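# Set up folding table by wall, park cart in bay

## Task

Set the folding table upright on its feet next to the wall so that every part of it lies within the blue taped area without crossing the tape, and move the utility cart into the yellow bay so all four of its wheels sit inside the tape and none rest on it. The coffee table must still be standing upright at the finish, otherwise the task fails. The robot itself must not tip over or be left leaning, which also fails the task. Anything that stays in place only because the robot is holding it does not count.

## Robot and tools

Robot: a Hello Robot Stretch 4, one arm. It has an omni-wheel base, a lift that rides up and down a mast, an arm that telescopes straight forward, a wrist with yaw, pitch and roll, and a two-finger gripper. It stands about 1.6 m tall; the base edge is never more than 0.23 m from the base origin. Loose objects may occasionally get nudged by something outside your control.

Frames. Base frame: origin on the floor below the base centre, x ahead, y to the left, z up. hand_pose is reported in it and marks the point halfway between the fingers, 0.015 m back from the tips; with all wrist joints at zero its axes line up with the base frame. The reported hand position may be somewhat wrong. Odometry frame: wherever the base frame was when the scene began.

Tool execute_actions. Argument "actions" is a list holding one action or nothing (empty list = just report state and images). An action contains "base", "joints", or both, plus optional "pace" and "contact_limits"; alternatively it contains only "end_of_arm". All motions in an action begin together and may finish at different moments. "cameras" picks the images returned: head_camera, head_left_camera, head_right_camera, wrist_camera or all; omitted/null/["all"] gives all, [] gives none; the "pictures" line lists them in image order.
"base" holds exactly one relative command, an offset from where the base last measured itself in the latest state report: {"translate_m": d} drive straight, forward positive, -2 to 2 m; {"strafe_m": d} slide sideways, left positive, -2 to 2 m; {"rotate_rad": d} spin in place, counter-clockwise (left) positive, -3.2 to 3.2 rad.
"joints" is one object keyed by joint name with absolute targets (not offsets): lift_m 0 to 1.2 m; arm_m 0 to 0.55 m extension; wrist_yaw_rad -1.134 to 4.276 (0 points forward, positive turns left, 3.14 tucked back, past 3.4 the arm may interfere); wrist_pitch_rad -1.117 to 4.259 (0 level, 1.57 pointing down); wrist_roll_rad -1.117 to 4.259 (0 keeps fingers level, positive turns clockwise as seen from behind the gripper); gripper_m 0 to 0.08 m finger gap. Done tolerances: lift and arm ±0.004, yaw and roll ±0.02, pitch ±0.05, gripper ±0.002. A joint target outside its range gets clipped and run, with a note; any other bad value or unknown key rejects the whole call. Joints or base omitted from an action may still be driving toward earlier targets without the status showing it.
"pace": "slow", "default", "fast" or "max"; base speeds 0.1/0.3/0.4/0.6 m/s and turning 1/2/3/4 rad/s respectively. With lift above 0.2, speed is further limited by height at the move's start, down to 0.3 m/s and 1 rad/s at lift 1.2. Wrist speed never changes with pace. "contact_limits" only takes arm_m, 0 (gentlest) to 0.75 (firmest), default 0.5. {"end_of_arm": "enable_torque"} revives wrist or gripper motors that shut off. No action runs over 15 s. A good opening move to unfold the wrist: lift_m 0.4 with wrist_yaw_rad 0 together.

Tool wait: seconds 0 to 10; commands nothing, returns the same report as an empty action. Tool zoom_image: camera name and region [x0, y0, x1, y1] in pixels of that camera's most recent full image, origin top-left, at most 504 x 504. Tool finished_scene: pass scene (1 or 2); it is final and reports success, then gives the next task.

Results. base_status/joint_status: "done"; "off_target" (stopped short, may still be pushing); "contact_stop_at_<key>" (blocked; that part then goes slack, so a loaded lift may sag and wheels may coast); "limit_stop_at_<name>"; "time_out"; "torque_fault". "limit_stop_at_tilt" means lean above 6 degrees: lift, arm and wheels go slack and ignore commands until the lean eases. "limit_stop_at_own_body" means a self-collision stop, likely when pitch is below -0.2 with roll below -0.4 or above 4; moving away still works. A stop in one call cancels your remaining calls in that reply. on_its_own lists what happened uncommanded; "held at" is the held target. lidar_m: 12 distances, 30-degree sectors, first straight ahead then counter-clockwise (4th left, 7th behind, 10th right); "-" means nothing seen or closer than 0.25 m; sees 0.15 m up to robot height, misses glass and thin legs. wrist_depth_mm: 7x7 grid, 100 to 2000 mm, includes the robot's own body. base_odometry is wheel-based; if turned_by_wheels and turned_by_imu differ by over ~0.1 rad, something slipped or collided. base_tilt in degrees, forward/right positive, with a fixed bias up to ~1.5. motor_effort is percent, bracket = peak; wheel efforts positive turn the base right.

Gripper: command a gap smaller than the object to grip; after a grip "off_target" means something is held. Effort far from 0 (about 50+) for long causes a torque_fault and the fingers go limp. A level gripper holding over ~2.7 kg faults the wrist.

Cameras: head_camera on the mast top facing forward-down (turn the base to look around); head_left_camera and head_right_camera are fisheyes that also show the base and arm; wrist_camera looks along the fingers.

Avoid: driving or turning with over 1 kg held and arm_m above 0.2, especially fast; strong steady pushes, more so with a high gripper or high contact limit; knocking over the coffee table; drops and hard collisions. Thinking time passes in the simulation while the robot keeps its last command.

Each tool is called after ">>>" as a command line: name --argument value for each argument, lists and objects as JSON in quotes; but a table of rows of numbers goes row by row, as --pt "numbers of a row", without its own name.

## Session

>>> execute_actions --actions '[]'

Scene clock: 0.00 s.
base_odometry: x=+0.000 y=+0.000 heading=+0.000 (m, m, rad; odometry frame)
turned_by_wheels: +0.000 (rad since the last result)
turned_by_imu: +0.000 (rad since the last result)
base_tilt: forward=-0.2 right=+0.3 (deg)
lidar_m: 1.58 1.40 1.33 1.75 1.69 1.14 0.85 0.86 0.89 0.83 0.79 0.85
base_status: not commanded
joint_positions: lift_m=+0.176 arm_m=+0.001 wrist_yaw_rad=+3.066 wrist_pitch_rad=+0.005 wrist_roll_rad=+0.002 gripper_m=+0.040
joint_status: not commanded
motor_effort: lift_m=+20 arm_m=-1 wrist_yaw_rad=+1 wrist_pitch_rad=-8 wrist_roll_rad=+0 gripper_m=-2 wheel_0=+0 wheel_1=+0 wheel_2=+0 (%)
hand_pose: x=-0.0339 y=+0.1032 z=+0.3532 quat_wxyz=(+0.038, -0.002, +0.001, +0.999) (m; base frame)
wrist_depth_mm: - 143 1042 1229 1430 1708 1499 / - 142 1060 1205 1430 1708 1499 / - 140 1025 1205 1397 1661 1499 / 116 141 1025 1205 1397 1708 1499 / 809 904 1025 1182 1397 1708 1464 / 831 917 1025 1182 1366 1499 1464 / 809 854 122 976 103 1008 991
pictures: head_camera, head_left_camera, head_right_camera, wrist_camera
camera_calibration (this result's frames):
wrist_camera: T_world_to_cam=[[0.108696, 0.994074, -0.00146667, -0.101992], [-0.00331508, -0.00111292, -0.999994, 0.408509], [-0.99407, 0.1087, 0.00317447, 0.103514], [0, 0, 0, 1]] pos_world=[0.11534, 0.0905898, 0.408028]
Images, in order (width x height): head_camera 420x560, head_left_camera 420x672, head_right_camera 420x672, wrist_camera 616x392.

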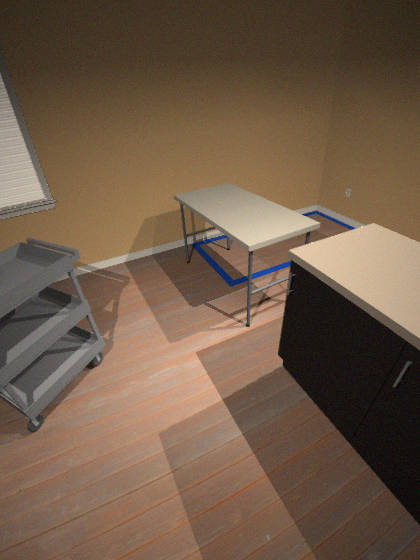

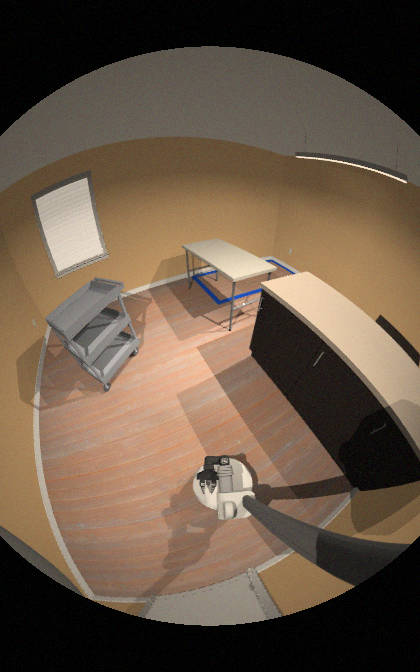

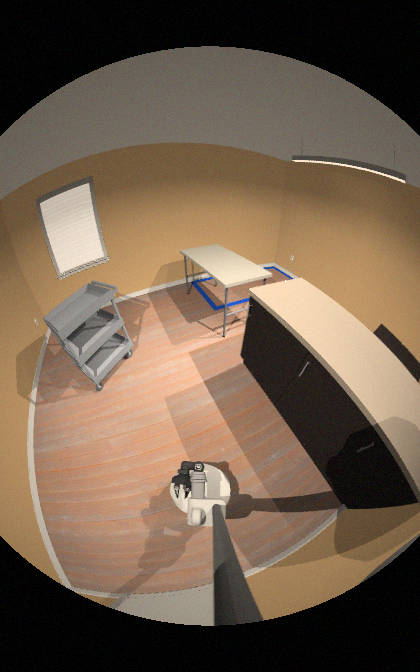

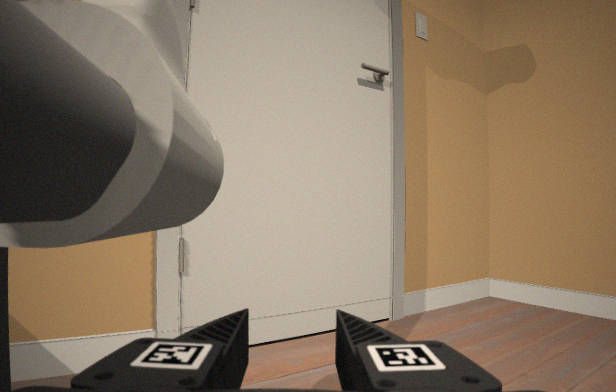

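>>> execute_actions --actions '[{"base":{"rotate_rad":0.14}}]' --cameras '[]'

>>> execute_actions --actions '[{"base":{"translate_m":1.46}}]' --cameras '[]'

>>> execute_actions --actions '[{"base":{"rotate_rad":0.36}}]' --cameras '["head_right_camera","head_camera"]'

Scene clock: 6.60 s.
base_odometry: x=+0.000 y=+0.000 heading=+0.140 (m, m, rad; odometry frame)
turned_by_wheels: +0.140 (rad since the last result)
turned_by_imu: +0.138 (rad since the last result)
base_tilt: forward=-0.1 right=+0.2 (deg)
lidar_m: 1.58 1.34 1.37 1.70 1.70 1.00 0.84 0.86 0.97 0.79 0.79 0.94
base_status: done
joint_positions: lift_m=+0.176 arm_m=+0.001 wrist_yaw_rad=+3.066 wrist_pitch_rad=+0.005 wrist_roll_rad=+0.002 gripper_m=+0.040
joint_status: not commanded
motor_effort: lift_m=+20(20) arm_m=-1(2) wrist_yaw_rad=+0(1) wrist_pitch_rad=-8(9) wrist_roll_rad=+1(0) gripper_m=+0(1) wheel_0=+0(5) wheel_1=+1(6) wheel_2=+1(6) (%)
hand_pose: x=-0.0339 y=+0.1032 z=+0.3532 quat_wxyz=(+0.038, -0.002, +0.001, +0.999) (m; base frame)
wrist_depth_mm: - 143 1025 1118 1255 1499 1576 / - 142 1008 1098 1255 1499 1618 / - 140 991 1138 1205 1464 1537 / 116 141 976 1098 1255 1430 1537 / 831 904 976 1098 1229 1397 1576 / 854 904 991 1098 1205 1366 1499 / 831 854 122 960 103 1008 1008
pictures: none
No camera images: the call's "cameras" was empty. Leave "cameras" out to get every camera's image.

Scene clock: 12.97 s.
base_odometry: x=+1.446 y=+0.204 heading=+0.140 (m, m, rad; odometry frame)
turned_by_wheels: +0.000 (rad since the last result)
turned_by_imu: -0.001 (rad since the last result)
base_tilt: forward=-0.2 right=+0.3 (deg)
lidar_m: 0.71 1.46 0.88 0.57 0.75 2.44 2.27 0.85 0.57 0.40 0.38 0.43
base_status: done
joint_positions: lift_m=+0.176 arm_m=+0.001 wrist_yaw_rad=+3.066 wrist_pitch_rad=+0.005 wrist_roll_rad=+0.002 gripper_m=+0.040
joint_status: not commanded
motor_effort: lift_m=+20(20) arm_m=-1(1) wrist_yaw_rad=+0(0) wrist_pitch_rad=-9(9) wrist_roll_rad=+1(1) gripper_m=-1(1) wheel_0=+0(6) wheel_1=+0(5) wheel_2=+2(9) (%)
hand_pose: x=-0.0339 y=+0.1032 z=+0.3532 quat_wxyz=(+0.038, -0.002, +0.001, +0.999) (m; base frame)
wrist_depth_mm: - 143 - - - - - / - 142 - - - - - / - 140 - - - - 1983 / 115 141 - - - - - / 1464 - - - - - - / 1397 1499 1537 1576 1576 1537 1499 / 931 946 122 960 104 1025 976
pictures: none
No camera images: the call's "cameras" was empty. Leave "cameras" out to get every camera's image.

Scene clock: 14.10 s.
base_odometry: x=+1.446 y=+0.204 heading=+0.501 (m, m, rad; odometry frame)
turned_by_wheels: +0.360 (rad since the last result)
turned_by_imu: +0.357 (rad since the last result)
base_tilt: forward=-0.1 right=+0.3 (deg)
lidar_m: 1.47 1.57 0.57 0.66 2.25 2.32 1.24 0.59 0.67 0.37 0.41 0.56
base_status: done
joint_positions: lift_m=+0.176 arm_m=+0.001 wrist_yaw_rad=+3.066 wrist_pitch_rad=+0.005 wrist_roll_rad=+0.002 gripper_m=+0.040
joint_status: not commanded
motor_effort: lift_m=+20(20) arm_m=-1(1) wrist_yaw_rad=+1(1) wrist_pitch_rad=-9(9) wrist_roll_rad=+1(0) gripper_m=-1(2) wheel_0=+0(4) wheel_1=+1(4) wheel_2=+1(5) (%)
hand_pose: x=-0.0339 y=+0.1032 z=+0.3532 quat_wxyz=(+0.038, -0.002, +0.001, +0.999) (m; base frame)
wrist_depth_mm: - 143 - - - - - / - 142 - - - - - / - 140 - - - - - / 115 141 - - - - - / 647 1042 - - - - - / 723 1205 1537 1576 1618 1537 1499 / 820 960 122 946 103 1008 976
pictures: head_camera, head_right_camera
Images, in order (width x height): head_camera 420x560, head_right_camera 420x672.

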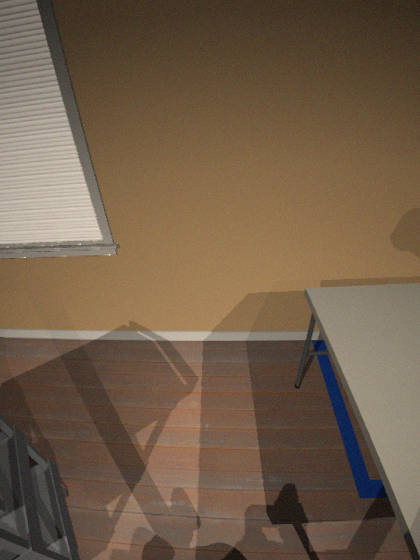

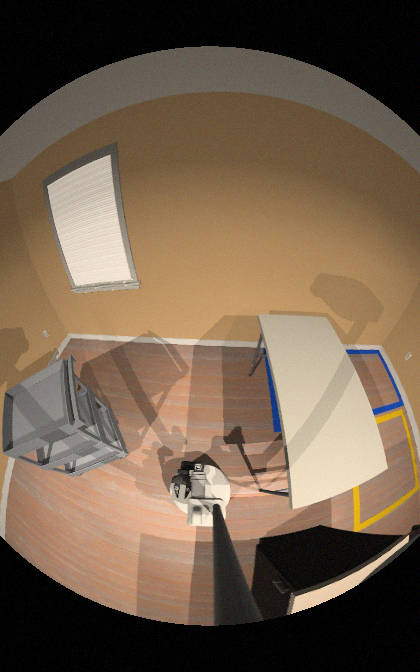

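Slightly over-rotated; otherwise the same.

>>> execute_actions --actions '[{"base":{"rotate_rad":-0.05}}]' --cameras '[]'

>>> execute_actions --actions '[{"base":{"translate_m":0.05}}]' --cameras '[]'

>>> execute_actions --actions '[{"base":{"strafe_m":-0.75},"pace":"slow"}]' --cameras '[]'

>>> execute_actions --actions '[{"base":{"strafe_m":-0.75},"pace":"slow"}]' --cameras '["head_right_camera"]'

>>> execute_actions --actions '[{"base":{"translate_m":0.35},"pace":"slow"}]' --cameras '[]'

>>> execute_actions --actions '[{"base":{"strafe_m":-0.35},"pace":"slow"}]' --cameras '["head_right_camera"]'

>>> execute_actions --actions '[{"base":{"translate_m":0.29},"pace":"slow"}]' --cameras '[]'

>>> execute_actions --actions '[{"base":{"translate_m":-0.75}}]' --cameras '["head_left_camera","head_camera"]'

Scene clock: 29.57 s.
base_odometry: x=+1.446 y=+0.204 heading=+0.451 (m, m, rad; odometry frame)
turned_by_wheels: -0.050 (rad since the last result)
turned_by_imu: -0.051 (rad since the last result)
base_tilt: forward=-0.2 right=+0.3 (deg)
lidar_m: 1.47 1.56 0.57 0.61 2.22 2.31 1.47 0.56 0.64 0.39 0.41 0.54
base_status: done
joint_positions: lift_m=+0.176 arm_m=+0.001 wrist_yaw_rad=+3.066 wrist_pitch_rad=+0.005 wrist_roll_rad=+0.002 gripper_m=+0.040
joint_status: not commanded
motor_effort: lift_m=+20(20) arm_m=-1(1) wrist_yaw_rad=+2(1) wrist_pitch_rad=-9(9) wrist_roll_rad=+3(2) gripper_m=+0(0) wheel_0=+1(3) wheel_1=+1(4) wheel_2=+0(5) (%)
hand_pose: x=-0.0339 y=+0.1032 z=+0.3532 quat_wxyz=(+0.038, -0.002, +0.001, +0.999) (m; base frame)
wrist_depth_mm: - 143 - - - - - / - 142 - - - - - / - 140 - - - - - / 116 140 - - - - - / 683 1138 - - - - - / 768 1255 1537 1576 1499 1576 1499 / 866 976 122 960 103 1008 1008
pictures: none
No camera images: the call's "cameras" was empty. Leave "cameras" out to get every camera's image.

Scene clock: 30.73 s.
base_odometry: x=+1.491 y=+0.226 heading=+0.451 (m, m, rad; odometry frame)
turned_by_wheels: +0.000 (rad since the last result)
turned_by_imu: +0.000 (rad since the last result)
base_tilt: forward=-0.2 right=+0.3 (deg)
lidar_m: 1.42 1.49 0.55 0.59 2.23 2.38 1.45 0.60 0.71 0.38 0.40 0.55
base_status: done
joint_positions: lift_m=+0.176 arm_m=+0.001 wrist_yaw_rad=+3.066 wrist_pitch_rad=+0.005 wrist_roll_rad=+0.002 gripper_m=+0.040
joint_status: not commanded
motor_effort: lift_m=+20(20) arm_m=-2(1) wrist_yaw_rad=+1(1) wrist_pitch_rad=-8(9) wrist_roll_rad=-1(1) gripper_m=+0(0) wheel_0=-1(6) wheel_1=+0(7) wheel_2=+2(8) (%)
hand_pose: x=-0.0339 y=+0.1032 z=+0.3532 quat_wxyz=(+0.038, -0.002, +0.001, +0.999) (m; base frame)
wrist_depth_mm: - 143 - - - - - / - 142 - - - - - / - 140 - - - - - / 115 140 - - - - - / 691 1160 - - - - - / 778 1281 1537 1537 1537 1576 1499 / 878 976 122 960 104 1008 991
pictures: none
No camera images: the call's "cameras" was empty. Leave "cameras" out to get every camera's image.

Scene clock: 39.37 s.
base_odometry: x=+1.817 y=-0.449 heading=+0.450 (m, m, rad; odometry frame)
turned_by_wheels: +0.000 (rad since the last result)
turned_by_imu: -0.002 (rad since the last result)
base_tilt: forward=-0.2 right=+0.3 (deg)
lidar_m: 0.25 0.69 1.49 1.27 2.98 0.50 0.46 0.51 0.25 0.25 0.25 0.25
base_status: done
joint_positions: lift_m=+0.176 arm_m=+0.001 wrist_yaw_rad=+3.066 wrist_pitch_rad=+0.005 wrist_roll_rad=+0.002 gripper_m=+0.040
joint_status: not commanded
motor_effort: lift_m=+20(20) arm_m=-1(1) wrist_yaw_rad=+1(0) wrist_pitch_rad=-8(9) wrist_roll_rad=+1(0) gripper_m=-1(0) wheel_0=+1(6) wheel_1=-4(5) wheel_2=-1(3) (%)
hand_pose: x=-0.0339 y=+0.1032 z=+0.3532 quat_wxyz=(+0.038, -0.002, +0.001, +0.999) (m; base frame)
wrist_depth_mm: - 143 621 634 654 - - / - 142 615 634 647 - - / - 140 609 627 647 - - / 116 141 609 621 640 - - / 580 591 609 615 634 - - / 1255 591 591 609 627 1537 1464 / 946 574 122 609 103 1008 991
pictures: none
No camera images: the call's "cameras" was empty. Leave "cameras" out to get every camera's image.

Scene clock: 48.00 s.
base_odometry: x=+2.144 y=-1.124 heading=+0.450 (m, m, rad; odometry frame)
turned_by_wheels: +0.000 (rad since the last result)
turned_by_imu: -0.002 (rad since the last result)
base_tilt: forward=-0.1 right=+0.3 (deg)
lidar_m: 0.25 0.25 0.25 2.05 0.72 0.75 1.25 1.23 0.28 0.25 0.25 0.25
base_status: done
joint_positions: lift_m=+0.176 arm_m=+0.001 wrist_yaw_rad=+3.066 wrist_pitch_rad=+0.005 wrist_roll_rad=+0.002 gripper_m=+0.040
joint_status: not commanded
motor_effort: lift_m=+20(20) arm_m=-1(1) wrist_yaw_rad=+2(1) wrist_pitch_rad=-9(9) wrist_roll_rad=+1(1) gripper_m=+0(1) wheel_0=+2(7) wheel_1=-3(10) wheel_2=+1(1) (%)
hand_pose: x=-0.0339 y=+0.1032 z=+0.3532 quat_wxyz=(+0.038, -0.002, +0.001, +0.999) (m; base frame)
wrist_depth_mm: - 143 - - - 732 683 / - 142 - - 1281 732 683 / - 140 - - 1308 741 676 / 116 141 - - 1308 732 668 / 1281 1366 - - 1281 732 668 / 1255 1308 1537 1537 1182 723 661 / 960 991 122 976 103 661 661
pictures: head_right_camera
Images, in order (width x height): head_right_camera 420x672.

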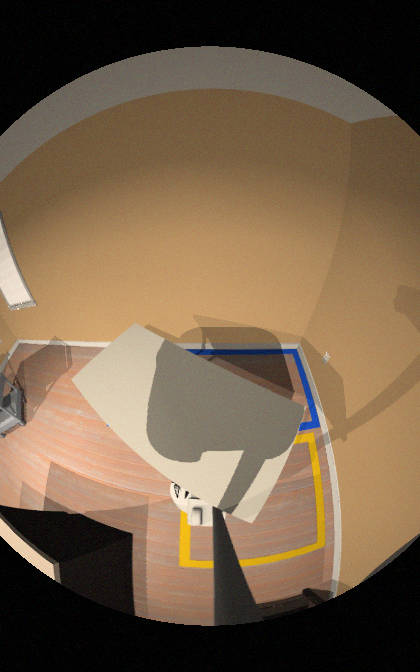

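Scene clock: 52.80 s.
base_odometry: x=+2.459 y=-0.972 heading=+0.450 (m, m, rad; odometry frame)
turned_by_wheels: +0.000 (rad since the last result)
turned_by_imu: -0.003 (rad since the last result)
base_tilt: forward=-0.2 right=+0.2 (deg)
lidar_m: 0.25 0.25 0.25 2.05 1.20 0.99 1.56 1.56 0.25 0.25 0.25 0.25
base_status: done
joint_positions: lift_m=+0.176 arm_m=+0.001 wrist_yaw_rad=+3.066 wrist_pitch_rad=+0.005 wrist_roll_rad=+0.002 gripper_m=+0.040
joint_status: not commanded
motor_effort: lift_m=+20(20) arm_m=-2(2) wrist_yaw_rad=+0(1) wrist_pitch_rad=-9(9) wrist_roll_rad=+0(1) gripper_m=-1(0) wheel_0=+2(6) wheel_1=+0(2) wheel_2=-6(11) (%)
hand_pose: x=-0.0339 y=+0.1032 z=+0.3532 quat_wxyz=(+0.038, -0.002, +0.001, +0.999) (m; base frame)
wrist_depth_mm: - 143 - - - - - / - 142 - - 1281 1042 1060 / - 140 - - 1308 1060 1060 / 116 141 - - 1308 1042 1060 / 1576 - - - 1281 1008 1060 / 1397 1464 1499 1537 1160 1008 1042 / 946 960 122 960 103 1008 976
pictures: none
No camera images: the call's "cameras" was empty. Leave "cameras" out to get every camera's image.

Scene clock: 57.43 s.
base_odometry: x=+2.611 y=-1.287 heading=+0.450 (m, m, rad; odometry frame)
turned_by_wheels: +0.000 (rad since the last result)
turned_by_imu: +0.000 (rad since the last result)
base_tilt: forward=-0.1 right=+0.3 (deg)
lidar_m: 0.25 0.25 0.25 0.25 1.21 1.21 1.53 1.08 0.26 0.25 0.25 0.25
base_status: done
joint_positions: lift_m=+0.176 arm_m=+0.001 wrist_yaw_rad=+3.066 wrist_pitch_rad=+0.005 wrist_roll_rad=+0.002 gripper_m=+0.040
joint_status: not commanded
motor_effort: lift_m=+20(20) arm_m=-1(2) wrist_yaw_rad=+1(1) wrist_pitch_rad=-9(9) wrist_roll_rad=+1(1) gripper_m=-1(0) wheel_0=+6(7) wheel_1=-4(7) wheel_2=+2(5) (%)
hand_pose: x=-0.0339 y=+0.1032 z=+0.3532 quat_wxyz=(+0.038, -0.002, +0.001, +0.999) (m; base frame)
wrist_depth_mm: - 143 - - - - - / - 142 - - - 1397 1078 / - 140 - - - 1366 1078 / 116 141 1756 - - 1336 1042 / 1182 1808 - - - 1336 1060 / 1255 1499 1537 1576 1576 1229 1042 / 946 991 122 946 103 1025 976
pictures: head_right_camera
Images, in order (width x height): head_right_camera 420x672.

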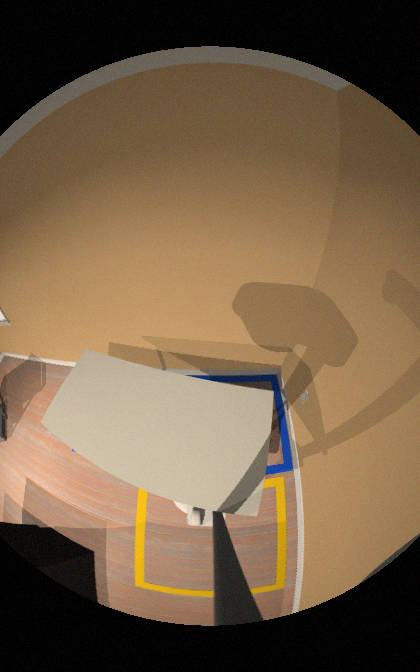

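Scene clock: 61.63 s.
base_odometry: x=+2.872 y=-1.161 heading=+0.450 (m, m, rad; odometry frame)
turned_by_wheels: +0.000 (rad since the last result)
turned_by_imu: -0.002 (rad since the last result)
base_tilt: forward=-0.1 right=+0.4 (deg)
lidar_m: 0.25 0.25 0.25 0.25 1.61 1.42 1.81 1.09 0.77 0.25 0.25 0.25
base_status: done
joint_positions: lift_m=+0.176 arm_m=+0.001 wrist_yaw_rad=+3.066 wrist_pitch_rad=+0.005 wrist_roll_rad=+0.002 gripper_m=+0.040
joint_status: not commanded
motor_effort: lift_m=+20(20) arm_m=+0(1) wrist_yaw_rad=-1(1) wrist_pitch_rad=-9(9) wrist_roll_rad=+0(2) gripper_m=+0(0) wheel_0=+1(7) wheel_1=+2(3) wheel_2=-6(11) (%)
hand_pose: x=-0.0339 y=+0.1032 z=+0.3532 quat_wxyz=(+0.038, -0.002, +0.001, +0.999) (m; base frame)
wrist_depth_mm: - 143 - - - - - / - 142 - - - - - / - 140 - - - 1366 1397 / 116 141 1983 - - 1366 1430 / 1229 1921 - - - 1366 1397 / 1255 1430 1537 1537 1576 1366 1336 / 946 960 122 960 103 1008 991
pictures: none
No camera images: the call's "cameras" was empty. Leave "cameras" out to get every camera's image.

Scene clock: 65.63 s.
base_odometry: x=+2.196 y=-1.487 heading=+0.450 (m, m, rad; odometry frame)
turned_by_wheels: +0.000 (rad since the last result)
turned_by_imu: -0.001 (rad since the last result)
base_tilt: forward=-0.2 right=+0.2 (deg)
lidar_m: 0.68 0.72 1.00 1.49 0.92 1.24 1.06 1.08 0.78 0.72 0.77 0.70
base_status: done
joint_positions: lift_m=+0.176 arm_m=+0.001 wrist_yaw_rad=+3.066 wrist_pitch_rad=+0.005 wrist_roll_rad=+0.002 gripper_m=+0.040
joint_status: not commanded
motor_effort: lift_m=+20(20) arm_m=-2(1) wrist_yaw_rad=+1(1) wrist_pitch_rad=-9(8) wrist_roll_rad=+0(1) gripper_m=-1(1) wheel_0=-1(5) wheel_1=-1(4) wheel_2=-1(8) (%)
hand_pose: x=-0.0339 y=+0.1032 z=+0.3532 quat_wxyz=(+0.038, -0.002, +0.001, +0.999) (m; base frame)
wrist_depth_mm: - 143 - - - - 1025 / - 142 - - - 1430 976 / - 140 - - - 1336 976 / 116 141 1205 - - 1308 991 / 1205 1464 - - - 1336 991 / 1229 1205 1281 1618 1576 1255 960 / 960 960 122 976 103 1008 931
pictures: head_camera, head_left_camera
Images, in order (width x height): head_camera 420x560, head_left_camera 420x672.

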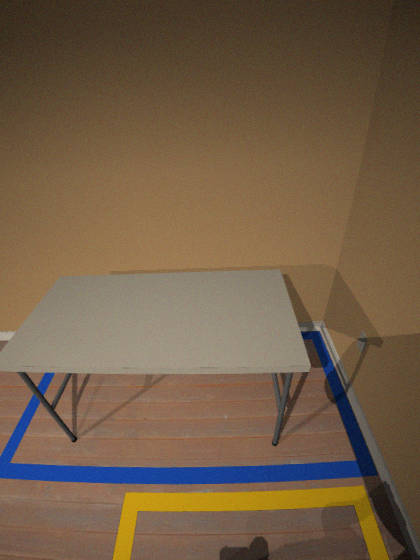

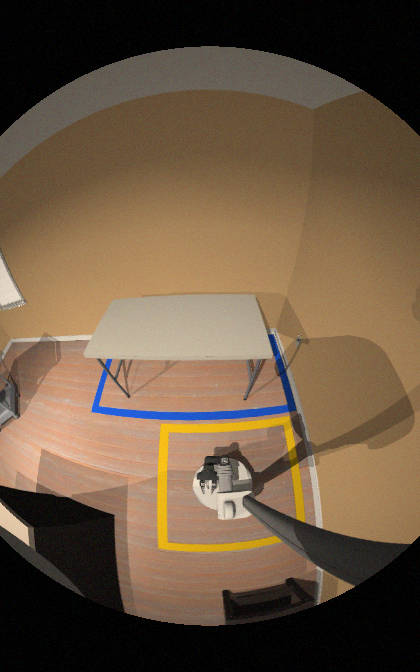

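>>> execute_actions --actions '[{"base":{"strafe_m":0.3}}]' --cameras '[]'

>>> execute_actions --actions '[{"base":{"translate_m":0.82}}]' --cameras '[]'

>>> execute_actions --actions '[{"base":{"translate_m":-0.75}}]' --cameras '["head_camera"]'

>>> execute_actions --actions '[{"base":{"strafe_m":1.65},"joints":{"lift_m":0.95,"wrist_yaw_rad":0,"gripper_m":0}}]' --cameras '[]'

>>> execute_actions --actions '[{"base":{"translate_m":-0.45},"joints":{"wrist_pitch_rad":1.57}}]' --cameras '[]'

>>> execute_actions --actions '[{"base":{"strafe_m":1.55}}]' --cameras '[]'

>>> execute_actions --actions '[{"base":{"translate_m":0.75}}]' --cameras '[]'

>>> execute_actions --actions '[{"base":{"rotate_rad":-1.62}}]' --cameras '["head_camera","head_left_camera"]'

Scene clock: 83.27 s.
base_odometry: x=+2.066 y=-1.217 heading=+0.450 (m, m, rad; odometry frame)
turned_by_wheels: +0.000 (rad since the last result)
turned_by_imu: -0.003 (rad since the last result)
base_tilt: forward=-0.1 right=+0.2 (deg)
lidar_m: 0.68 0.73 2.23 2.11 0.66 0.79 1.10 1.11 1.10 1.03 1.08 0.71
base_status: done
joint_positions: lift_m=+0.176 arm_m=+0.001 wrist_yaw_rad=+3.066 wrist_pitch_rad=+0.005 wrist_roll_rad=+0.002 gripper_m=+0.040
joint_status: not commanded
motor_effort: lift_m=+20(20) arm_m=-1(2) wrist_yaw_rad=+0(1) wrist_pitch_rad=-9(9) wrist_roll_rad=+2(0) gripper_m=+0(0) wheel_0=+0(8) wheel_1=-2(7) wheel_2=+0(1) (%)
hand_pose: x=-0.0339 y=+0.1032 z=+0.3532 quat_wxyz=(+0.038, -0.002, +0.001, +0.999) (m; base frame)
wrist_depth_mm: - 143 - - - 820 591 / - 142 - - - 820 585 / - 140 - - 1430 820 591 / 116 141 - - 1464 809 591 / 1366 1618 - - 1397 809 591 / 1255 1308 1537 1576 1255 798 591 / 946 976 122 946 103 741 591
pictures: none
No camera images: the call's "cameras" was empty. Leave "cameras" out to get every camera's image.

Scene clock: 87.50 s.
base_odometry: x=+2.804 y=-0.860 heading=+0.450 (m, m, rad; odometry frame)
turned_by_wheels: +0.000 (rad since the last result)
turned_by_imu: -0.001 (rad since the last result)
base_tilt: forward=-0.1 right=+0.3 (deg)
lidar_m: 0.25 0.25 0.25 0.25 2.24 1.32 1.92 1.51 1.09 0.25 0.25 0.25
base_status: done
joint_positions: lift_m=+0.176 arm_m=+0.001 wrist_yaw_rad=+3.066 wrist_pitch_rad=+0.005 wrist_roll_rad=+0.002 gripper_m=+0.040
joint_status: not commanded
motor_effort: lift_m=+20(20) arm_m=-1(1) wrist_yaw_rad=-1(0) wrist_pitch_rad=-9(9) wrist_roll_rad=+3(0) gripper_m=-1(0) wheel_0=+1(4) wheel_1=+2(4) wheel_2=-4(10) (%)
hand_pose: x=-0.0339 y=+0.1033 z=+0.3532 quat_wxyz=(+0.038, -0.002, +0.001, +0.999) (m; base frame)
wrist_depth_mm: - 143 - - - - - / - 142 - - - - - / - 140 - - 1464 1430 - / 116 141 - - 1430 1430 - / 1618 - - - 1430 1430 - / 1397 1430 1576 1576 1397 1366 1499 / 946 976 122 976 104 1008 991
pictures: none
No camera images: the call's "cameras" was empty. Leave "cameras" out to get every camera's image.

Scene clock: 91.50 s.
base_odometry: x=+2.129 y=-1.187 heading=+0.450 (m, m, rad; odometry frame)
turned_by_wheels: +0.000 (rad since the last result)
turned_by_imu: -0.001 (rad since the last result)
base_tilt: forward=-0.2 right=+0.3 (deg)
lidar_m: 0.67 0.72 2.09 2.10 0.73 0.81 1.18 1.21 1.08 1.03 1.09 0.71
base_status: done
joint_positions: lift_m=+0.176 arm_m=+0.001 wrist_yaw_rad=+3.066 wrist_pitch_rad=+0.005 wrist_roll_rad=+0.002 gripper_m=+0.040
joint_status: not commanded
motor_effort: lift_m=+20(20) arm_m=-1(1) wrist_yaw_rad=+0(1) wrist_pitch_rad=-9(9) wrist_roll_rad=+1(1) gripper_m=-1(1) wheel_0=+1(5) wheel_1=+1(3) wheel_2=+0(8) (%)
hand_pose: x=-0.0339 y=+0.1033 z=+0.3532 quat_wxyz=(+0.038, -0.002, +0.001, +0.999) (m; base frame)
wrist_depth_mm: - 143 - - - 820 634 / - 142 - - - 820 640 / - 140 - - 1430 831 634 / 116 141 - - 1499 831 627 / 1205 1366 - - 1430 820 627 / 1229 1255 1576 1537 1308 798 621 / 946 976 122 960 103 741 621
pictures: head_camera
Images, in order (width x height): head_camera 420x560.

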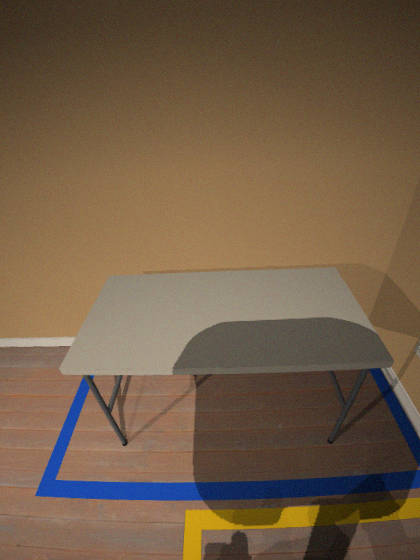

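Scene clock: 98.33 s.
base_odometry: x=+1.411 y=+0.299 heading=+0.450 (m, m, rad; odometry frame)
turned_by_wheels: +0.000 (rad since the last result)
turned_by_imu: -0.008 (rad since the last result)
base_tilt: forward=-0.1 right=+0.3 (deg)
lidar_m: 1.45 1.52 0.45 0.53 2.08 2.34 2.04 0.69 0.67 2.71 1.26 1.49
base_status: done
joint_positions: lift_m=+0.950 arm_m=+0.001 wrist_yaw_rad=+0.000 wrist_pitch_rad=+0.005 wrist_roll_rad=+0.002 gripper_m=+0.000
joint_status: all done
motor_effort: lift_m=+23(23) arm_m=-1(2) wrist_yaw_rad=-1(5) wrist_pitch_rad=-8(9) wrist_roll_rad=+2(1) gripper_m=-3(4) wheel_0=+0(7) wheel_1=+0(8) wheel_2=+1(0) (%)
hand_pose: x=+0.3843 y=-0.0873 z=+1.1269 quat_wxyz=(+1.000, +0.001, +0.002, +0.000) (m; base frame)
wrist_depth_mm: 1229 1308 1281 1308 1308 1308 1336 / 1255 1255 1281 1281 1308 1281 1336 / 1255 1255 1281 1281 1308 1308 1308 / 1229 1281 1255 1281 1281 1308 1281 / 1255 1281 1255 1255 1281 1281 1308 / 1229 1281 1255 1281 1229 1255 1281 / 1229 1229 110 112 1281 1281 1308
pictures: none
No camera images: the call's "cameras" was empty. Leave "cameras" out to get every camera's image.

Scene clock: 101.30 s.
base_odometry: x=+1.006 y=+0.104 heading=+0.450 (m, m, rad; odometry frame)
turned_by_wheels: +0.000 (rad since the last result)
turned_by_imu: -0.001 (rad since the last result)
base_tilt: forward=-0.2 right=+0.2 (deg)
lidar_m: 1.90 0.76 0.77 0.97 2.11 1.89 1.81 0.69 0.49 0.46 1.65 1.58
base_status: done
joint_positions: lift_m=+0.950 arm_m=+0.001 wrist_yaw_rad=+0.000 wrist_pitch_rad=+1.570 wrist_roll_rad=+0.002 gripper_m=+0.000
joint_status: all done
motor_effort: lift_m=+22(23) arm_m=-1(2) wrist_yaw_rad=+0(1) wrist_pitch_rad=+0(7) wrist_roll_rad=+1(2) gripper_m=-2(3) wheel_0=+1(5) wheel_1=+0(5) wheel_2=-2(8) (%)
hand_pose: x=+0.1718 y=-0.0874 z=+0.9153 quat_wxyz=(+0.707, +0.001, +0.707, -0.001) (m; base frame)
wrist_depth_mm: 917 1098 1118 1118 1098 1138 1138 / 931 1098 1078 1098 1118 1138 1118 / 1060 1098 1078 1098 1098 1098 1118 / 1078 1060 1078 1078 1078 1078 1118 / 1060 1078 866 878 1078 1078 1078 / 1025 1060 842 854 1060 917 866 / 1060 1042 110 113 1060 778 591
pictures: none
No camera images: the call's "cameras" was empty. Leave "cameras" out to get every camera's image.

Scene clock: 107.80 s.
base_odometry: x=+0.332 y=+1.500 heading=+0.450 (m, m, rad; odometry frame)
turned_by_wheels: +0.000 (rad since the last result)
turned_by_imu: -0.008 (rad since the last result)
base_tilt: forward=-0.2 right=+0.3 (deg)
lidar_m: 1.86 0.72 0.51 0.46 0.48 0.71 1.81 1.90 2.13 2.02 0.58 0.59
base_status: done
joint_positions: lift_m=+0.950 arm_m=+0.001 wrist_yaw_rad=+0.000 wrist_pitch_rad=+1.570 wrist_roll_rad=+0.002 gripper_m=+0.000
joint_status: not commanded
motor_effort: lift_m=+22(22) arm_m=-1(1) wrist_yaw_rad=-1(0) wrist_pitch_rad=+1(0) wrist_roll_rad=+2(2) gripper_m=-3(3) wheel_0=+1(8) wheel_1=-2(8) wheel_2=-1(2) (%)
hand_pose: x=+0.1718 y=-0.0874 z=+0.9153 quat_wxyz=(+0.707, +0.001, +0.707, -0.001) (m; base frame)
wrist_depth_mm: 842 1098 1118 1118 1098 609 621 / 854 1078 1078 1098 976 627 621 / 854 1060 1078 1078 1098 960 591 / 842 1078 1078 1098 1098 1008 878 / 854 1060 866 866 1078 1098 1118 / 842 1060 842 854 1060 1098 1078 / 854 1042 110 113 1078 1078 1042
pictures: none
No camera images: the call's "cameras" was empty. Leave "cameras" out to get every camera's image.

Scene clock: 111.77 s.
base_odometry: x=+1.007 y=+1.826 heading=+0.450 (m, m, rad; odometry frame)
turned_by_wheels: +0.000 (rad since the last result)
turned_by_imu: -0.001 (rad since the last result)
base_tilt: forward=-0.2 right=+0.3 (deg)
lidar_m: 1.11 0.74 0.53 0.48 0.51 0.71 1.96 2.67 0.31 0.39 0.81 1.17
base_status: done
joint_positions: lift_m=+0.950 arm_m=+0.001 wrist_yaw_rad=+0.000 wrist_pitch_rad=+1.570 wrist_roll_rad=+0.002 gripper_m=+0.000
joint_status: not commanded
motor_effort: lift_m=+22(22) arm_m=-1(1) wrist_yaw_rad=+0(0) wrist_pitch_rad=+0(0) wrist_roll_rad=-1(2) gripper_m=-3(3) wheel_0=+1(6) wheel_1=-1(4) wheel_2=+2(8) (%)
hand_pose: x=+0.1718 y=-0.0874 z=+0.9153 quat_wxyz=(+0.707, +0.001, +0.707, -0.001) (m; base frame)
wrist_depth_mm: 866 1078 1098 1098 1118 1118 1098 / 831 1078 1078 1098 1098 1098 1118 / 854 1078 1098 1098 1118 1118 1118 / 854 1042 1078 1078 1078 1098 1098 / 854 1060 854 866 1060 1098 931 / 854 1078 854 842 1078 931 917 / 878 1042 110 112 917 917 564
pictures: none
No camera images: the call's "cameras" was empty. Leave "cameras" out to get every camera's image.

Scene clock: 113.97 s.
base_odometry: x=+1.007 y=+1.826 heading=-1.170 (m, m, rad; odometry frame)
turned_by_wheels: -1.620 (rad since the last result)
turned_by_imu: -1.608 (rad since the last result)
base_tilt: forward=-0.2 right=+0.3 (deg)
lidar_m: 0.36 0.71 1.19 1.12 0.76 0.54 0.49 0.50 0.68 1.59 2.63 0.33
base_status: done
joint_positions: lift_m=+0.950 arm_m=+0.001 wrist_yaw_rad=+0.000 wrist_pitch_rad=+1.570 wrist_roll_rad=+0.002 gripper_m=+0.000
joint_status: not commanded
motor_effort: lift_m=+21(22) arm_m=-1(2) wrist_yaw_rad=+1(1) wrist_pitch_rad=-1(0) wrist_roll_rad=+0(1) gripper_m=-3(2) wheel_0=-1(5) wheel_1=+1(4) wheel_2=-1(6) (%)
hand_pose: x=+0.1718 y=-0.0874 z=+0.9154 quat_wxyz=(+0.707, +0.001, +0.707, -0.001) (m; base frame)
wrist_depth_mm: 1098 1098 741 283 220 1118 1138 / 1060 1098 1078 603 539 1118 1138 / 1060 1060 1098 866 1118 1098 1118 / 1060 1060 1078 1078 1098 1118 1118 / 1060 1060 854 842 1078 1078 1098 / 1060 1078 854 842 1078 1078 1098 / 1025 1042 110 112 1060 1060 1078
pictures: head_camera, head_left_camera
Images, in order (width x height): head_camera 420x560, head_left_camera 420x672.

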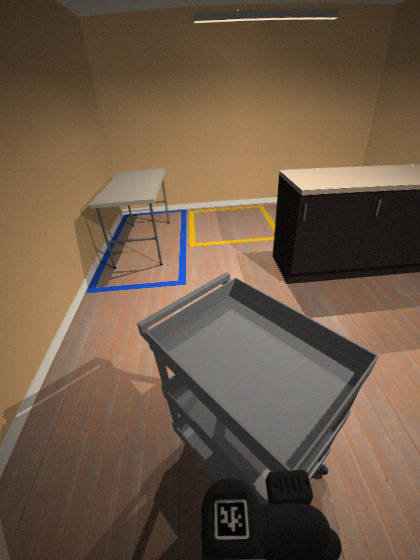

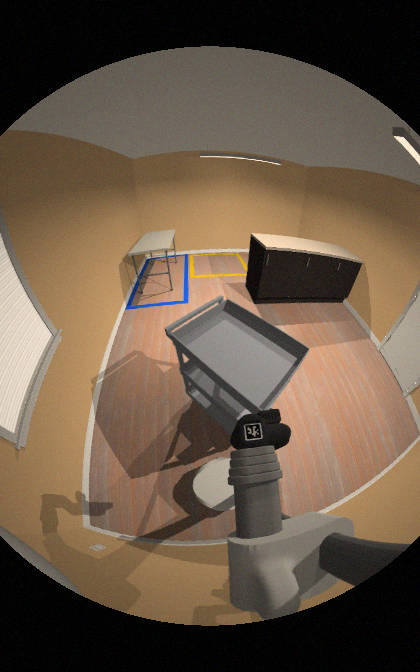

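>>> execute_actions --actions '[{"joints":{"arm_m":0.5}}]' --cameras '[]'

>>> execute_actions --actions '[{"joints":{"lift_m":0.87}}]' --cameras '[]'

>>> execute_actions --actions '[{"base":{"translate_m":0.5},"pace":"slow"}]' --cameras '["head_left_camera"]'

>>> execute_actions --actions '[{"base":{"translate_m":0.8}}]' --cameras '["head_left_camera"]'

Scene clock: 122.87 s.
base_odometry: x=+1.007 y=+1.826 heading=-1.170 (m, m, rad; odometry frame)
turned_by_wheels: +0.000 (rad since the last result)
turned_by_imu: -0.002 (rad since the last result)
base_tilt: forward=-0.2 right=+0.4 (deg)
lidar_m: 0.37 0.68 1.17 1.10 0.78 0.53 0.49 0.52 0.70 1.58 2.62 0.34
base_status: not commanded
joint_positions: lift_m=+0.950 arm_m=+0.499 wrist_yaw_rad=+0.000 wrist_pitch_rad=+1.570 wrist_roll_rad=+0.002 gripper_m=+0.000
joint_status: all done
motor_effort: lift_m=+21(21) arm_m=+4(8) wrist_yaw_rad=-1(1) wrist_pitch_rad=+0(2) wrist_roll_rad=+1(0) gripper_m=-3(3) wheel_0=-1(0) wheel_1=+1(1) wheel_2=-1(1) (%)
hand_pose: x=+0.6703 y=-0.0874 z=+0.9154 quat_wxyz=(+0.707, +0.001, +0.707, -0.001) (m; base frame)
wrist_depth_mm: 271 272 273 274 279 278 - / 270 270 272 274 276 278 272 / 267 268 271 273 274 276 277 / 266 267 268 272 272 273 276 / 265 266 268 268 272 272 274 / 263 264 265 268 271 271 273 / 262 263 110 112 270 270 271
pictures: none
No camera images: the call's "cameras" was empty. Leave "cameras" out to get every camera's image.

Scene clock: 124.17 s.
base_odometry: x=+1.007 y=+1.826 heading=-1.170 (m, m, rad; odometry frame)
turned_by_wheels: +0.000 (rad since the last result)
turned_by_imu: +0.000 (rad since the last result)
base_tilt: forward=-0.1 right=+0.2 (deg)
lidar_m: 0.37 0.67 1.17 1.10 0.79 0.54 0.50 0.51 0.68 1.61 2.63 0.34
base_status: not commanded
joint_positions: lift_m=+0.870 arm_m=+0.499 wrist_yaw_rad=+0.000 wrist_pitch_rad=+1.570 wrist_roll_rad=+0.002 gripper_m=+0.000
joint_status: all done
motor_effort: lift_m=+16(20) arm_m=+4(4) wrist_yaw_rad=+2(1) wrist_pitch_rad=+0(0) wrist_roll_rad=+0(0) gripper_m=-3(3) wheel_0=+0(1) wheel_1=+2(1) wheel_2=-1(1) (%)
hand_pose: x=+0.6703 y=-0.0874 z=+0.8358 quat_wxyz=(+0.707, +0.001, +0.707, -0.001) (m; base frame)
wrist_depth_mm: 190 191 193 194 196 197 - / 190 190 192 193 193 195 196 / 189 189 190 192 193 195 195 / 187 188 189 191 192 193 193 / 186 187 188 189 191 192 192 / 184 185 186 189 190 191 191 / 184 185 110 113 189 190 -
pictures: none
No camera images: the call's "cameras" was empty. Leave "cameras" out to get every camera's image.

Scene clock: 130.43 s.
base_odometry: x=+1.202 y=+1.365 heading=-1.170 (m, m, rad; odometry frame)
turned_by_wheels: +0.000 (rad since the last result)
turned_by_imu: -0.001 (rad since the last result)
base_tilt: forward=-0.2 right=+0.3 (deg)
lidar_m: 0.25 0.27 1.24 1.14 1.19 1.07 0.99 1.00 1.32 0.40 0.25 0.25
base_status: done
joint_positions: lift_m=+0.870 arm_m=+0.499 wrist_yaw_rad=-0.002 wrist_pitch_rad=+1.574 wrist_roll_rad=+0.003 gripper_m=+0.000
joint_status: not commanded
motor_effort: lift_m=+16(16) arm_m=+4(4) wrist_yaw_rad=+6(12) wrist_pitch_rad=-10(26) wrist_roll_rad=+0(0) gripper_m=-3(2) wheel_0=+3(7) wheel_1=+2(4) wheel_2=-1(9) (%)
hand_pose: x=+0.6694 y=-0.0874 z=+0.8358 quat_wxyz=(+0.706, +0.002, +0.708, -0.002) (m; base frame)
wrist_depth_mm: 991 991 1025 1025 1025 1042 1042 / 976 991 1008 1008 1008 1008 1025 / 976 991 1008 1008 1025 1008 1025 / 139 1008 991 991 1008 1025 1008 / 167 136 163 512 1008 1025 991 / 185 186 187 133 188 512 1008 / 184 185 110 111 119 141 521
pictures: head_left_camera
Images, in order (width x height): head_left_camera 420x672.

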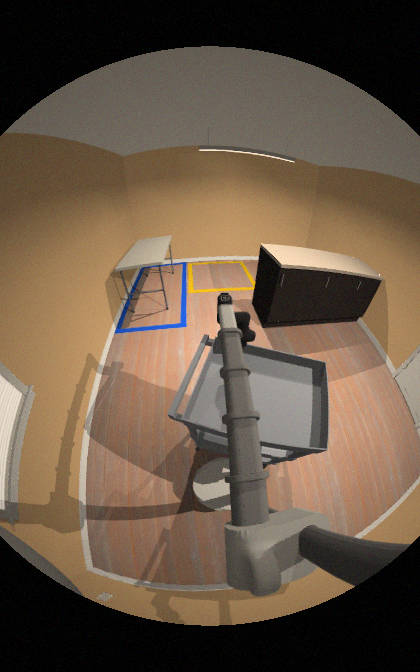

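Scene clock: 134.57 s.
base_odometry: x=+1.514 y=+0.629 heading=-1.170 (m, m, rad; odometry frame)
turned_by_wheels: +0.000 (rad since the last result)
turned_by_imu: -0.002 (rad since the last result)
base_tilt: forward=-0.1 right=+0.2 (deg)
lidar_m: 0.25 1.36 1.31 1.23 1.26 1.62 1.78 1.84 2.39 2.48 0.42 0.25
base_status: done
joint_positions: lift_m=+0.870 arm_m=+0.499 wrist_yaw_rad=+0.000 wrist_pitch_rad=+1.571 wrist_roll_rad=+0.002 gripper_m=+0.000
joint_status: not commanded
motor_effort: lift_m=+16(16) arm_m=+4(4) wrist_yaw_rad=+1(15) wrist_pitch_rad=-1(28) wrist_roll_rad=+1(2) gripper_m=-3(3) wheel_0=-1(7) wheel_1=+1(4) wheel_2=+1(12) (%)
hand_pose: x=+0.6701 y=-0.0874 z=+0.8358 quat_wxyz=(+0.707, +0.001, +0.707, -0.001) (m; base frame)
wrist_depth_mm: 991 991 1008 1008 1008 976 707 / 1008 991 1008 1008 1025 1025 723 / 991 1008 991 1008 1008 1025 707 / 960 1008 991 1008 820 211 - / 991 976 459 161 146 191 193 / 154 147 186 189 190 190 191 / 150 185 110 113 189 190 -
pictures: head_left_camera
Images, in order (width x height): head_left_camera 420x672.

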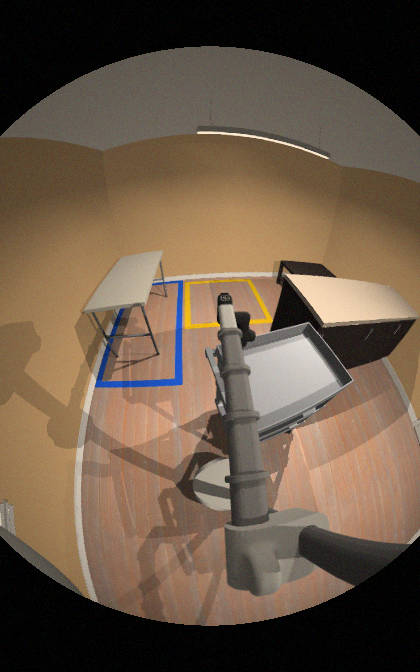

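Pull it left, then re-centre.

>>> execute_actions --actions '[{"base":{"strafe_m":0.45},"joints":{"arm_m":0.38},"pace":"slow"}]' --cameras '[]'

>>> execute_actions --actions '[{"base":{"strafe_m":-0.33}}]' --cameras '["head_left_camera"]'

>>> execute_actions --actions '[{"base":{"translate_m":0.4},"joints":{"arm_m":0.5},"pace":"slow"}]' --cameras '["head_left_camera"]'

Scene clock: 148.60 s.
base_odometry: x=+1.929 y=+0.804 heading=-1.170 (m, m, rad; odometry frame)
turned_by_wheels: +0.000 (rad since the last result)
turned_by_imu: -0.006 (rad since the last result)
base_tilt: forward=-0.1 right=+0.2 (deg)
lidar_m: 0.42 1.22 0.85 0.79 0.80 1.01 1.83 1.87 2.47 2.95 0.29 0.30
base_status: done
joint_positions: lift_m=+0.870 arm_m=+0.381 wrist_yaw_rad=+0.001 wrist_pitch_rad=+1.570 wrist_roll_rad=+0.002 gripper_m=+0.000
joint_status: all done
motor_effort: lift_m=+16(16) arm_m=-5(7) wrist_yaw_rad=-1(7) wrist_pitch_rad=+1(17) wrist_roll_rad=+1(1) gripper_m=-1(2) wheel_0=-3(13) wheel_1=+0(5) wheel_2=-1(5) (%)
hand_pose: x=+0.5520 y=-0.0874 z=+0.8358 quat_wxyz=(+0.708, +0.001, +0.707, -0.001) (m; base frame)
wrist_depth_mm: 1008 1008 1008 1025 1025 1025 - / 991 991 1008 1008 1025 197 197 / 976 991 1008 1008 195 195 196 / 976 991 1008 191 193 194 195 / 976 991 991 190 191 193 194 / 960 976 179 189 191 193 193 / 960 142 110 113 190 191 -
pictures: none
No camera images: the call's "cameras" was empty. Leave "cameras" out to get every camera's image.

Scene clock: 151.03 s.
base_odometry: x=+1.625 y=+0.675 heading=-1.170 (m, m, rad; odometry frame)
turned_by_wheels: +0.000 (rad since the last result)
turned_by_imu: +0.001 (rad since the last result)
base_tilt: forward=-0.2 right=+0.3 (deg)
lidar_m: 0.25 0.25 1.20 1.11 1.15 1.48 1.79 1.84 2.38 2.60 1.09 0.29
base_status: done
joint_positions: lift_m=+0.870 arm_m=+0.381 wrist_yaw_rad=+0.000 wrist_pitch_rad=+1.570 wrist_roll_rad=+0.002 gripper_m=+0.000
joint_status: not commanded
motor_effort: lift_m=+17(17) arm_m=-4(4) wrist_yaw_rad=-1(1) wrist_pitch_rad=+0(1) wrist_roll_rad=+1(1) gripper_m=-1(2) wheel_0=-2(8) wheel_1=+1(6) wheel_2=+0(1) (%)
hand_pose: x=+0.5519 y=-0.0874 z=+0.8358 quat_wxyz=(+0.707, +0.001, +0.707, -0.001) (m; base frame)
wrist_depth_mm: 191 191 193 195 196 197 - / 190 191 192 193 195 196 197 / 188 190 191 192 194 195 196 / 187 189 190 191 192 194 195 / 187 188 189 190 190 192 193 / 185 187 188 189 190 191 192 / 184 186 110 112 189 191 -
pictures: head_left_camera
Images, in order (width x height): head_left_camera 420x672.

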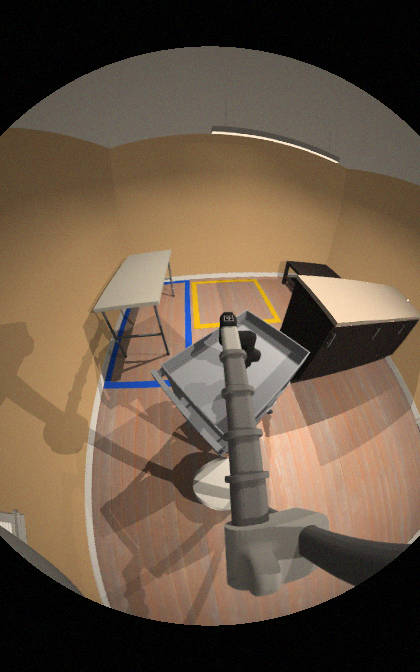

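Scene clock: 156.33 s.
base_odometry: x=+1.781 y=+0.307 heading=-1.170 (m, m, rad; odometry frame)
turned_by_wheels: +0.000 (rad since the last result)
turned_by_imu: -0.001 (rad since the last result)
base_tilt: forward=-0.2 right=+0.2 (deg)
lidar_m: 0.25 0.25 0.27 1.14 1.18 1.49 2.20 2.26 2.74 1.71 0.83 0.25
base_status: done
joint_positions: lift_m=+0.870 arm_m=+0.499 wrist_yaw_rad=+0.000 wrist_pitch_rad=+1.571 wrist_roll_rad=+0.002 gripper_m=+0.000
joint_status: all done
motor_effort: lift_m=+17(17) arm_m=+4(2) wrist_yaw_rad=+0(0) wrist_pitch_rad=-5(4) wrist_roll_rad=+2(2) gripper_m=-2(1) wheel_0=+2(12) wheel_1=+3(7) wheel_2=-1(10) (%)
hand_pose: x=+0.6700 y=-0.0874 z=+0.8358 quat_wxyz=(+0.707, +0.001, +0.707, -0.001) (m; base frame)
wrist_depth_mm: 1008 1008 1008 1008 1042 1042 1042 / 976 991 1008 1025 1008 1008 1025 / 976 976 991 991 991 1008 866 / 976 976 991 1008 1008 1008 854 / 960 768 508 512 1008 991 891 / 181 164 146 132 162 991 891 / 119 184 110 112 167 976 1008
pictures: head_left_camera
Images, in order (width x height): head_left_camera 420x672.

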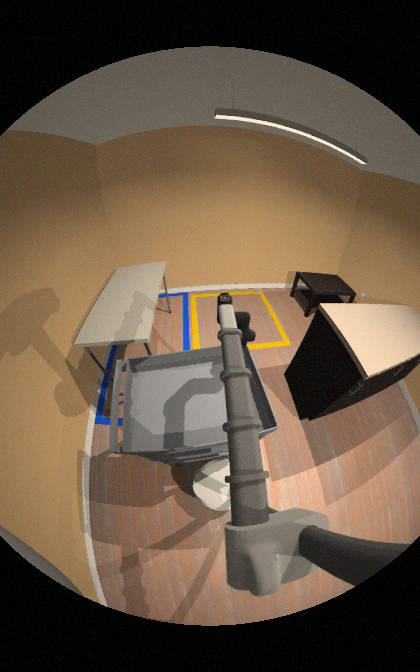

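>>> execute_actions --actions '[{"base":{"strafe_m":-0.27},"pace":"slow"}]' --cameras '["head_left_camera"]'

>>> execute_actions --actions '[{"base":{"translate_m":0.7},"pace":"slow"}]' --cameras '["head_left_camera"]'

>>> execute_actions --actions '[{"base":{"translate_m":0.75},"pace":"slow"}]' --cameras '["head_left_camera"]'

Scene clock: 165.90 s.
base_odometry: x=+1.533 y=+0.201 heading=-1.169 (m, m, rad; odometry frame)
turned_by_wheels: +0.001 (rad since the last result)
turned_by_imu: +0.003 (rad since the last result)
base_tilt: forward=-0.1 right=+0.2 (deg)
lidar_m: 0.26 0.28 0.67 1.41 1.45 1.90 2.18 2.26 2.46 1.76 0.59 0.67
base_status: done
joint_positions: lift_m=+0.870 arm_m=+0.499 wrist_yaw_rad=+0.000 wrist_pitch_rad=+1.569 wrist_roll_rad=+0.002 gripper_m=+0.000
joint_status: not commanded
motor_effort: lift_m=+17(17) arm_m=+4(4) wrist_yaw_rad=+0(4) wrist_pitch_rad=+2(15) wrist_roll_rad=+1(0) gripper_m=-3(2) wheel_0=+4(16) wheel_1=+1(6) wheel_2=+4(6) (%)
hand_pose: x=+0.6706 y=-0.0874 z=+0.8358 quat_wxyz=(+0.708, +0.001, +0.706, -0.001) (m; base frame)
wrist_depth_mm: 991 1025 1008 1008 1025 1025 1042 / 991 1008 1008 1025 1025 1025 492 / 144 512 991 991 991 707 500 / 187 160 477 1008 1008 723 512 / 187 187 188 189 991 741 504 / 185 187 187 151 170 732 517 / 184 185 110 112 976 741 521
pictures: head_left_camera
Images, in order (width x height): head_left_camera 420x672.

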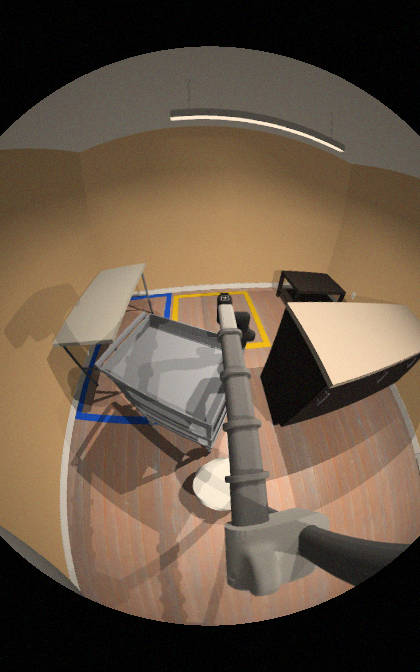

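Scene clock: 174.20 s.
base_odometry: x=+1.806 y=-0.443 heading=-1.169 (m, m, rad; odometry frame)
turned_by_wheels: +0.000 (rad since the last result)
turned_by_imu: -0.004 (rad since the last result)
base_tilt: forward=-0.1 right=+0.3 (deg)
lidar_m: 0.25 0.25 0.25 0.72 1.51 1.94 2.89 2.97 0.47 0.43 0.45 0.27
base_status: done
joint_positions: lift_m=+0.870 arm_m=+0.499 wrist_yaw_rad=+0.000 wrist_pitch_rad=+1.571 wrist_roll_rad=+0.002 gripper_m=+0.000
joint_status: not commanded
motor_effort: lift_m=+17(17) arm_m=+4(4) wrist_yaw_rad=+2(9) wrist_pitch_rad=-3(17) wrist_roll_rad=+1(1) gripper_m=-1(2) wheel_0=+0(5) wheel_1=+3(4) wheel_2=-2(7) (%)
hand_pose: x=+0.6702 y=-0.0874 z=+0.8358 quat_wxyz=(+0.707, +0.001, +0.707, -0.001) (m; base frame)
wrist_depth_mm: 991 1008 1008 1008 1008 1025 - / 976 1008 1008 1008 1008 156 164 / 991 1008 1008 139 192 194 180 / 976 162 172 190 192 193 193 / 141 187 189 190 190 192 193 / 185 186 187 189 189 190 191 / 184 185 110 112 189 190 -
pictures: head_left_camera
Images, in order (width x height): head_left_camera 420x672.

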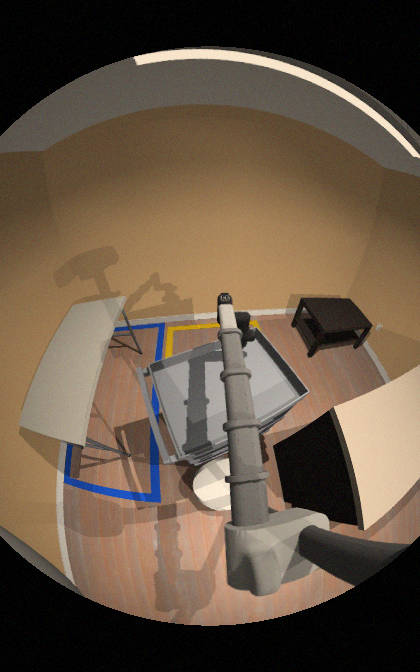

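Scene clock: 182.97 s.
base_odometry: x=+2.099 y=-1.133 heading=-1.169 (m, m, rad; odometry frame)
turned_by_wheels: +0.000 (rad since the last result)
turned_by_imu: -0.003 (rad since the last result)
base_tilt: forward=-0.2 right=+0.2 (deg)
lidar_m: 0.25 0.25 0.79 0.73 0.76 2.03 3.69 0.67 0.67 1.56 0.46 0.25
base_status: done
joint_positions: lift_m=+0.870 arm_m=+0.499 wrist_yaw_rad=+0.000 wrist_pitch_rad=+1.571 wrist_roll_rad=+0.002 gripper_m=+0.000
joint_status: not commanded
motor_effort: lift_m=+17(17) arm_m=+4(4) wrist_yaw_rad=+2(1) wrist_pitch_rad=-1(2) wrist_roll_rad=+0(1) gripper_m=-2(2) wheel_0=+3(6) wheel_1=+5(8) wheel_2=-7(10) (%)
hand_pose: x=+0.6702 y=-0.0874 z=+0.8358 quat_wxyz=(+0.707, +0.001, +0.707, -0.001) (m; base frame)
wrist_depth_mm: 750 768 809 842 854 842 878 / 976 991 991 991 1008 1008 1042 / 1008 991 991 991 1025 1008 1025 / 1008 991 991 1008 191 193 195 / 976 976 188 190 191 191 193 / 185 186 187 189 190 191 192 / 184 185 110 113 190 190 -
pictures: head_left_camera
Images, in order (width x height): head_left_camera 420x672.

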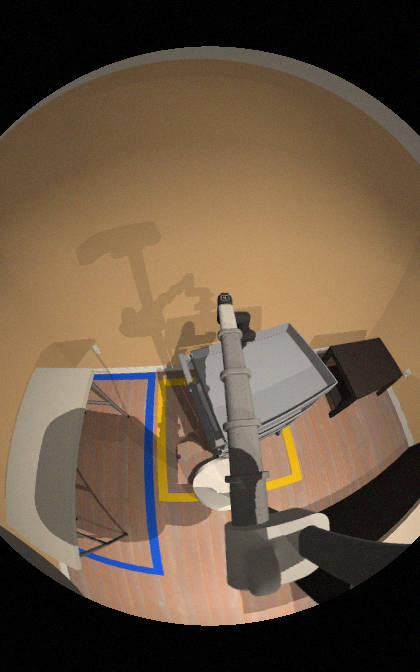

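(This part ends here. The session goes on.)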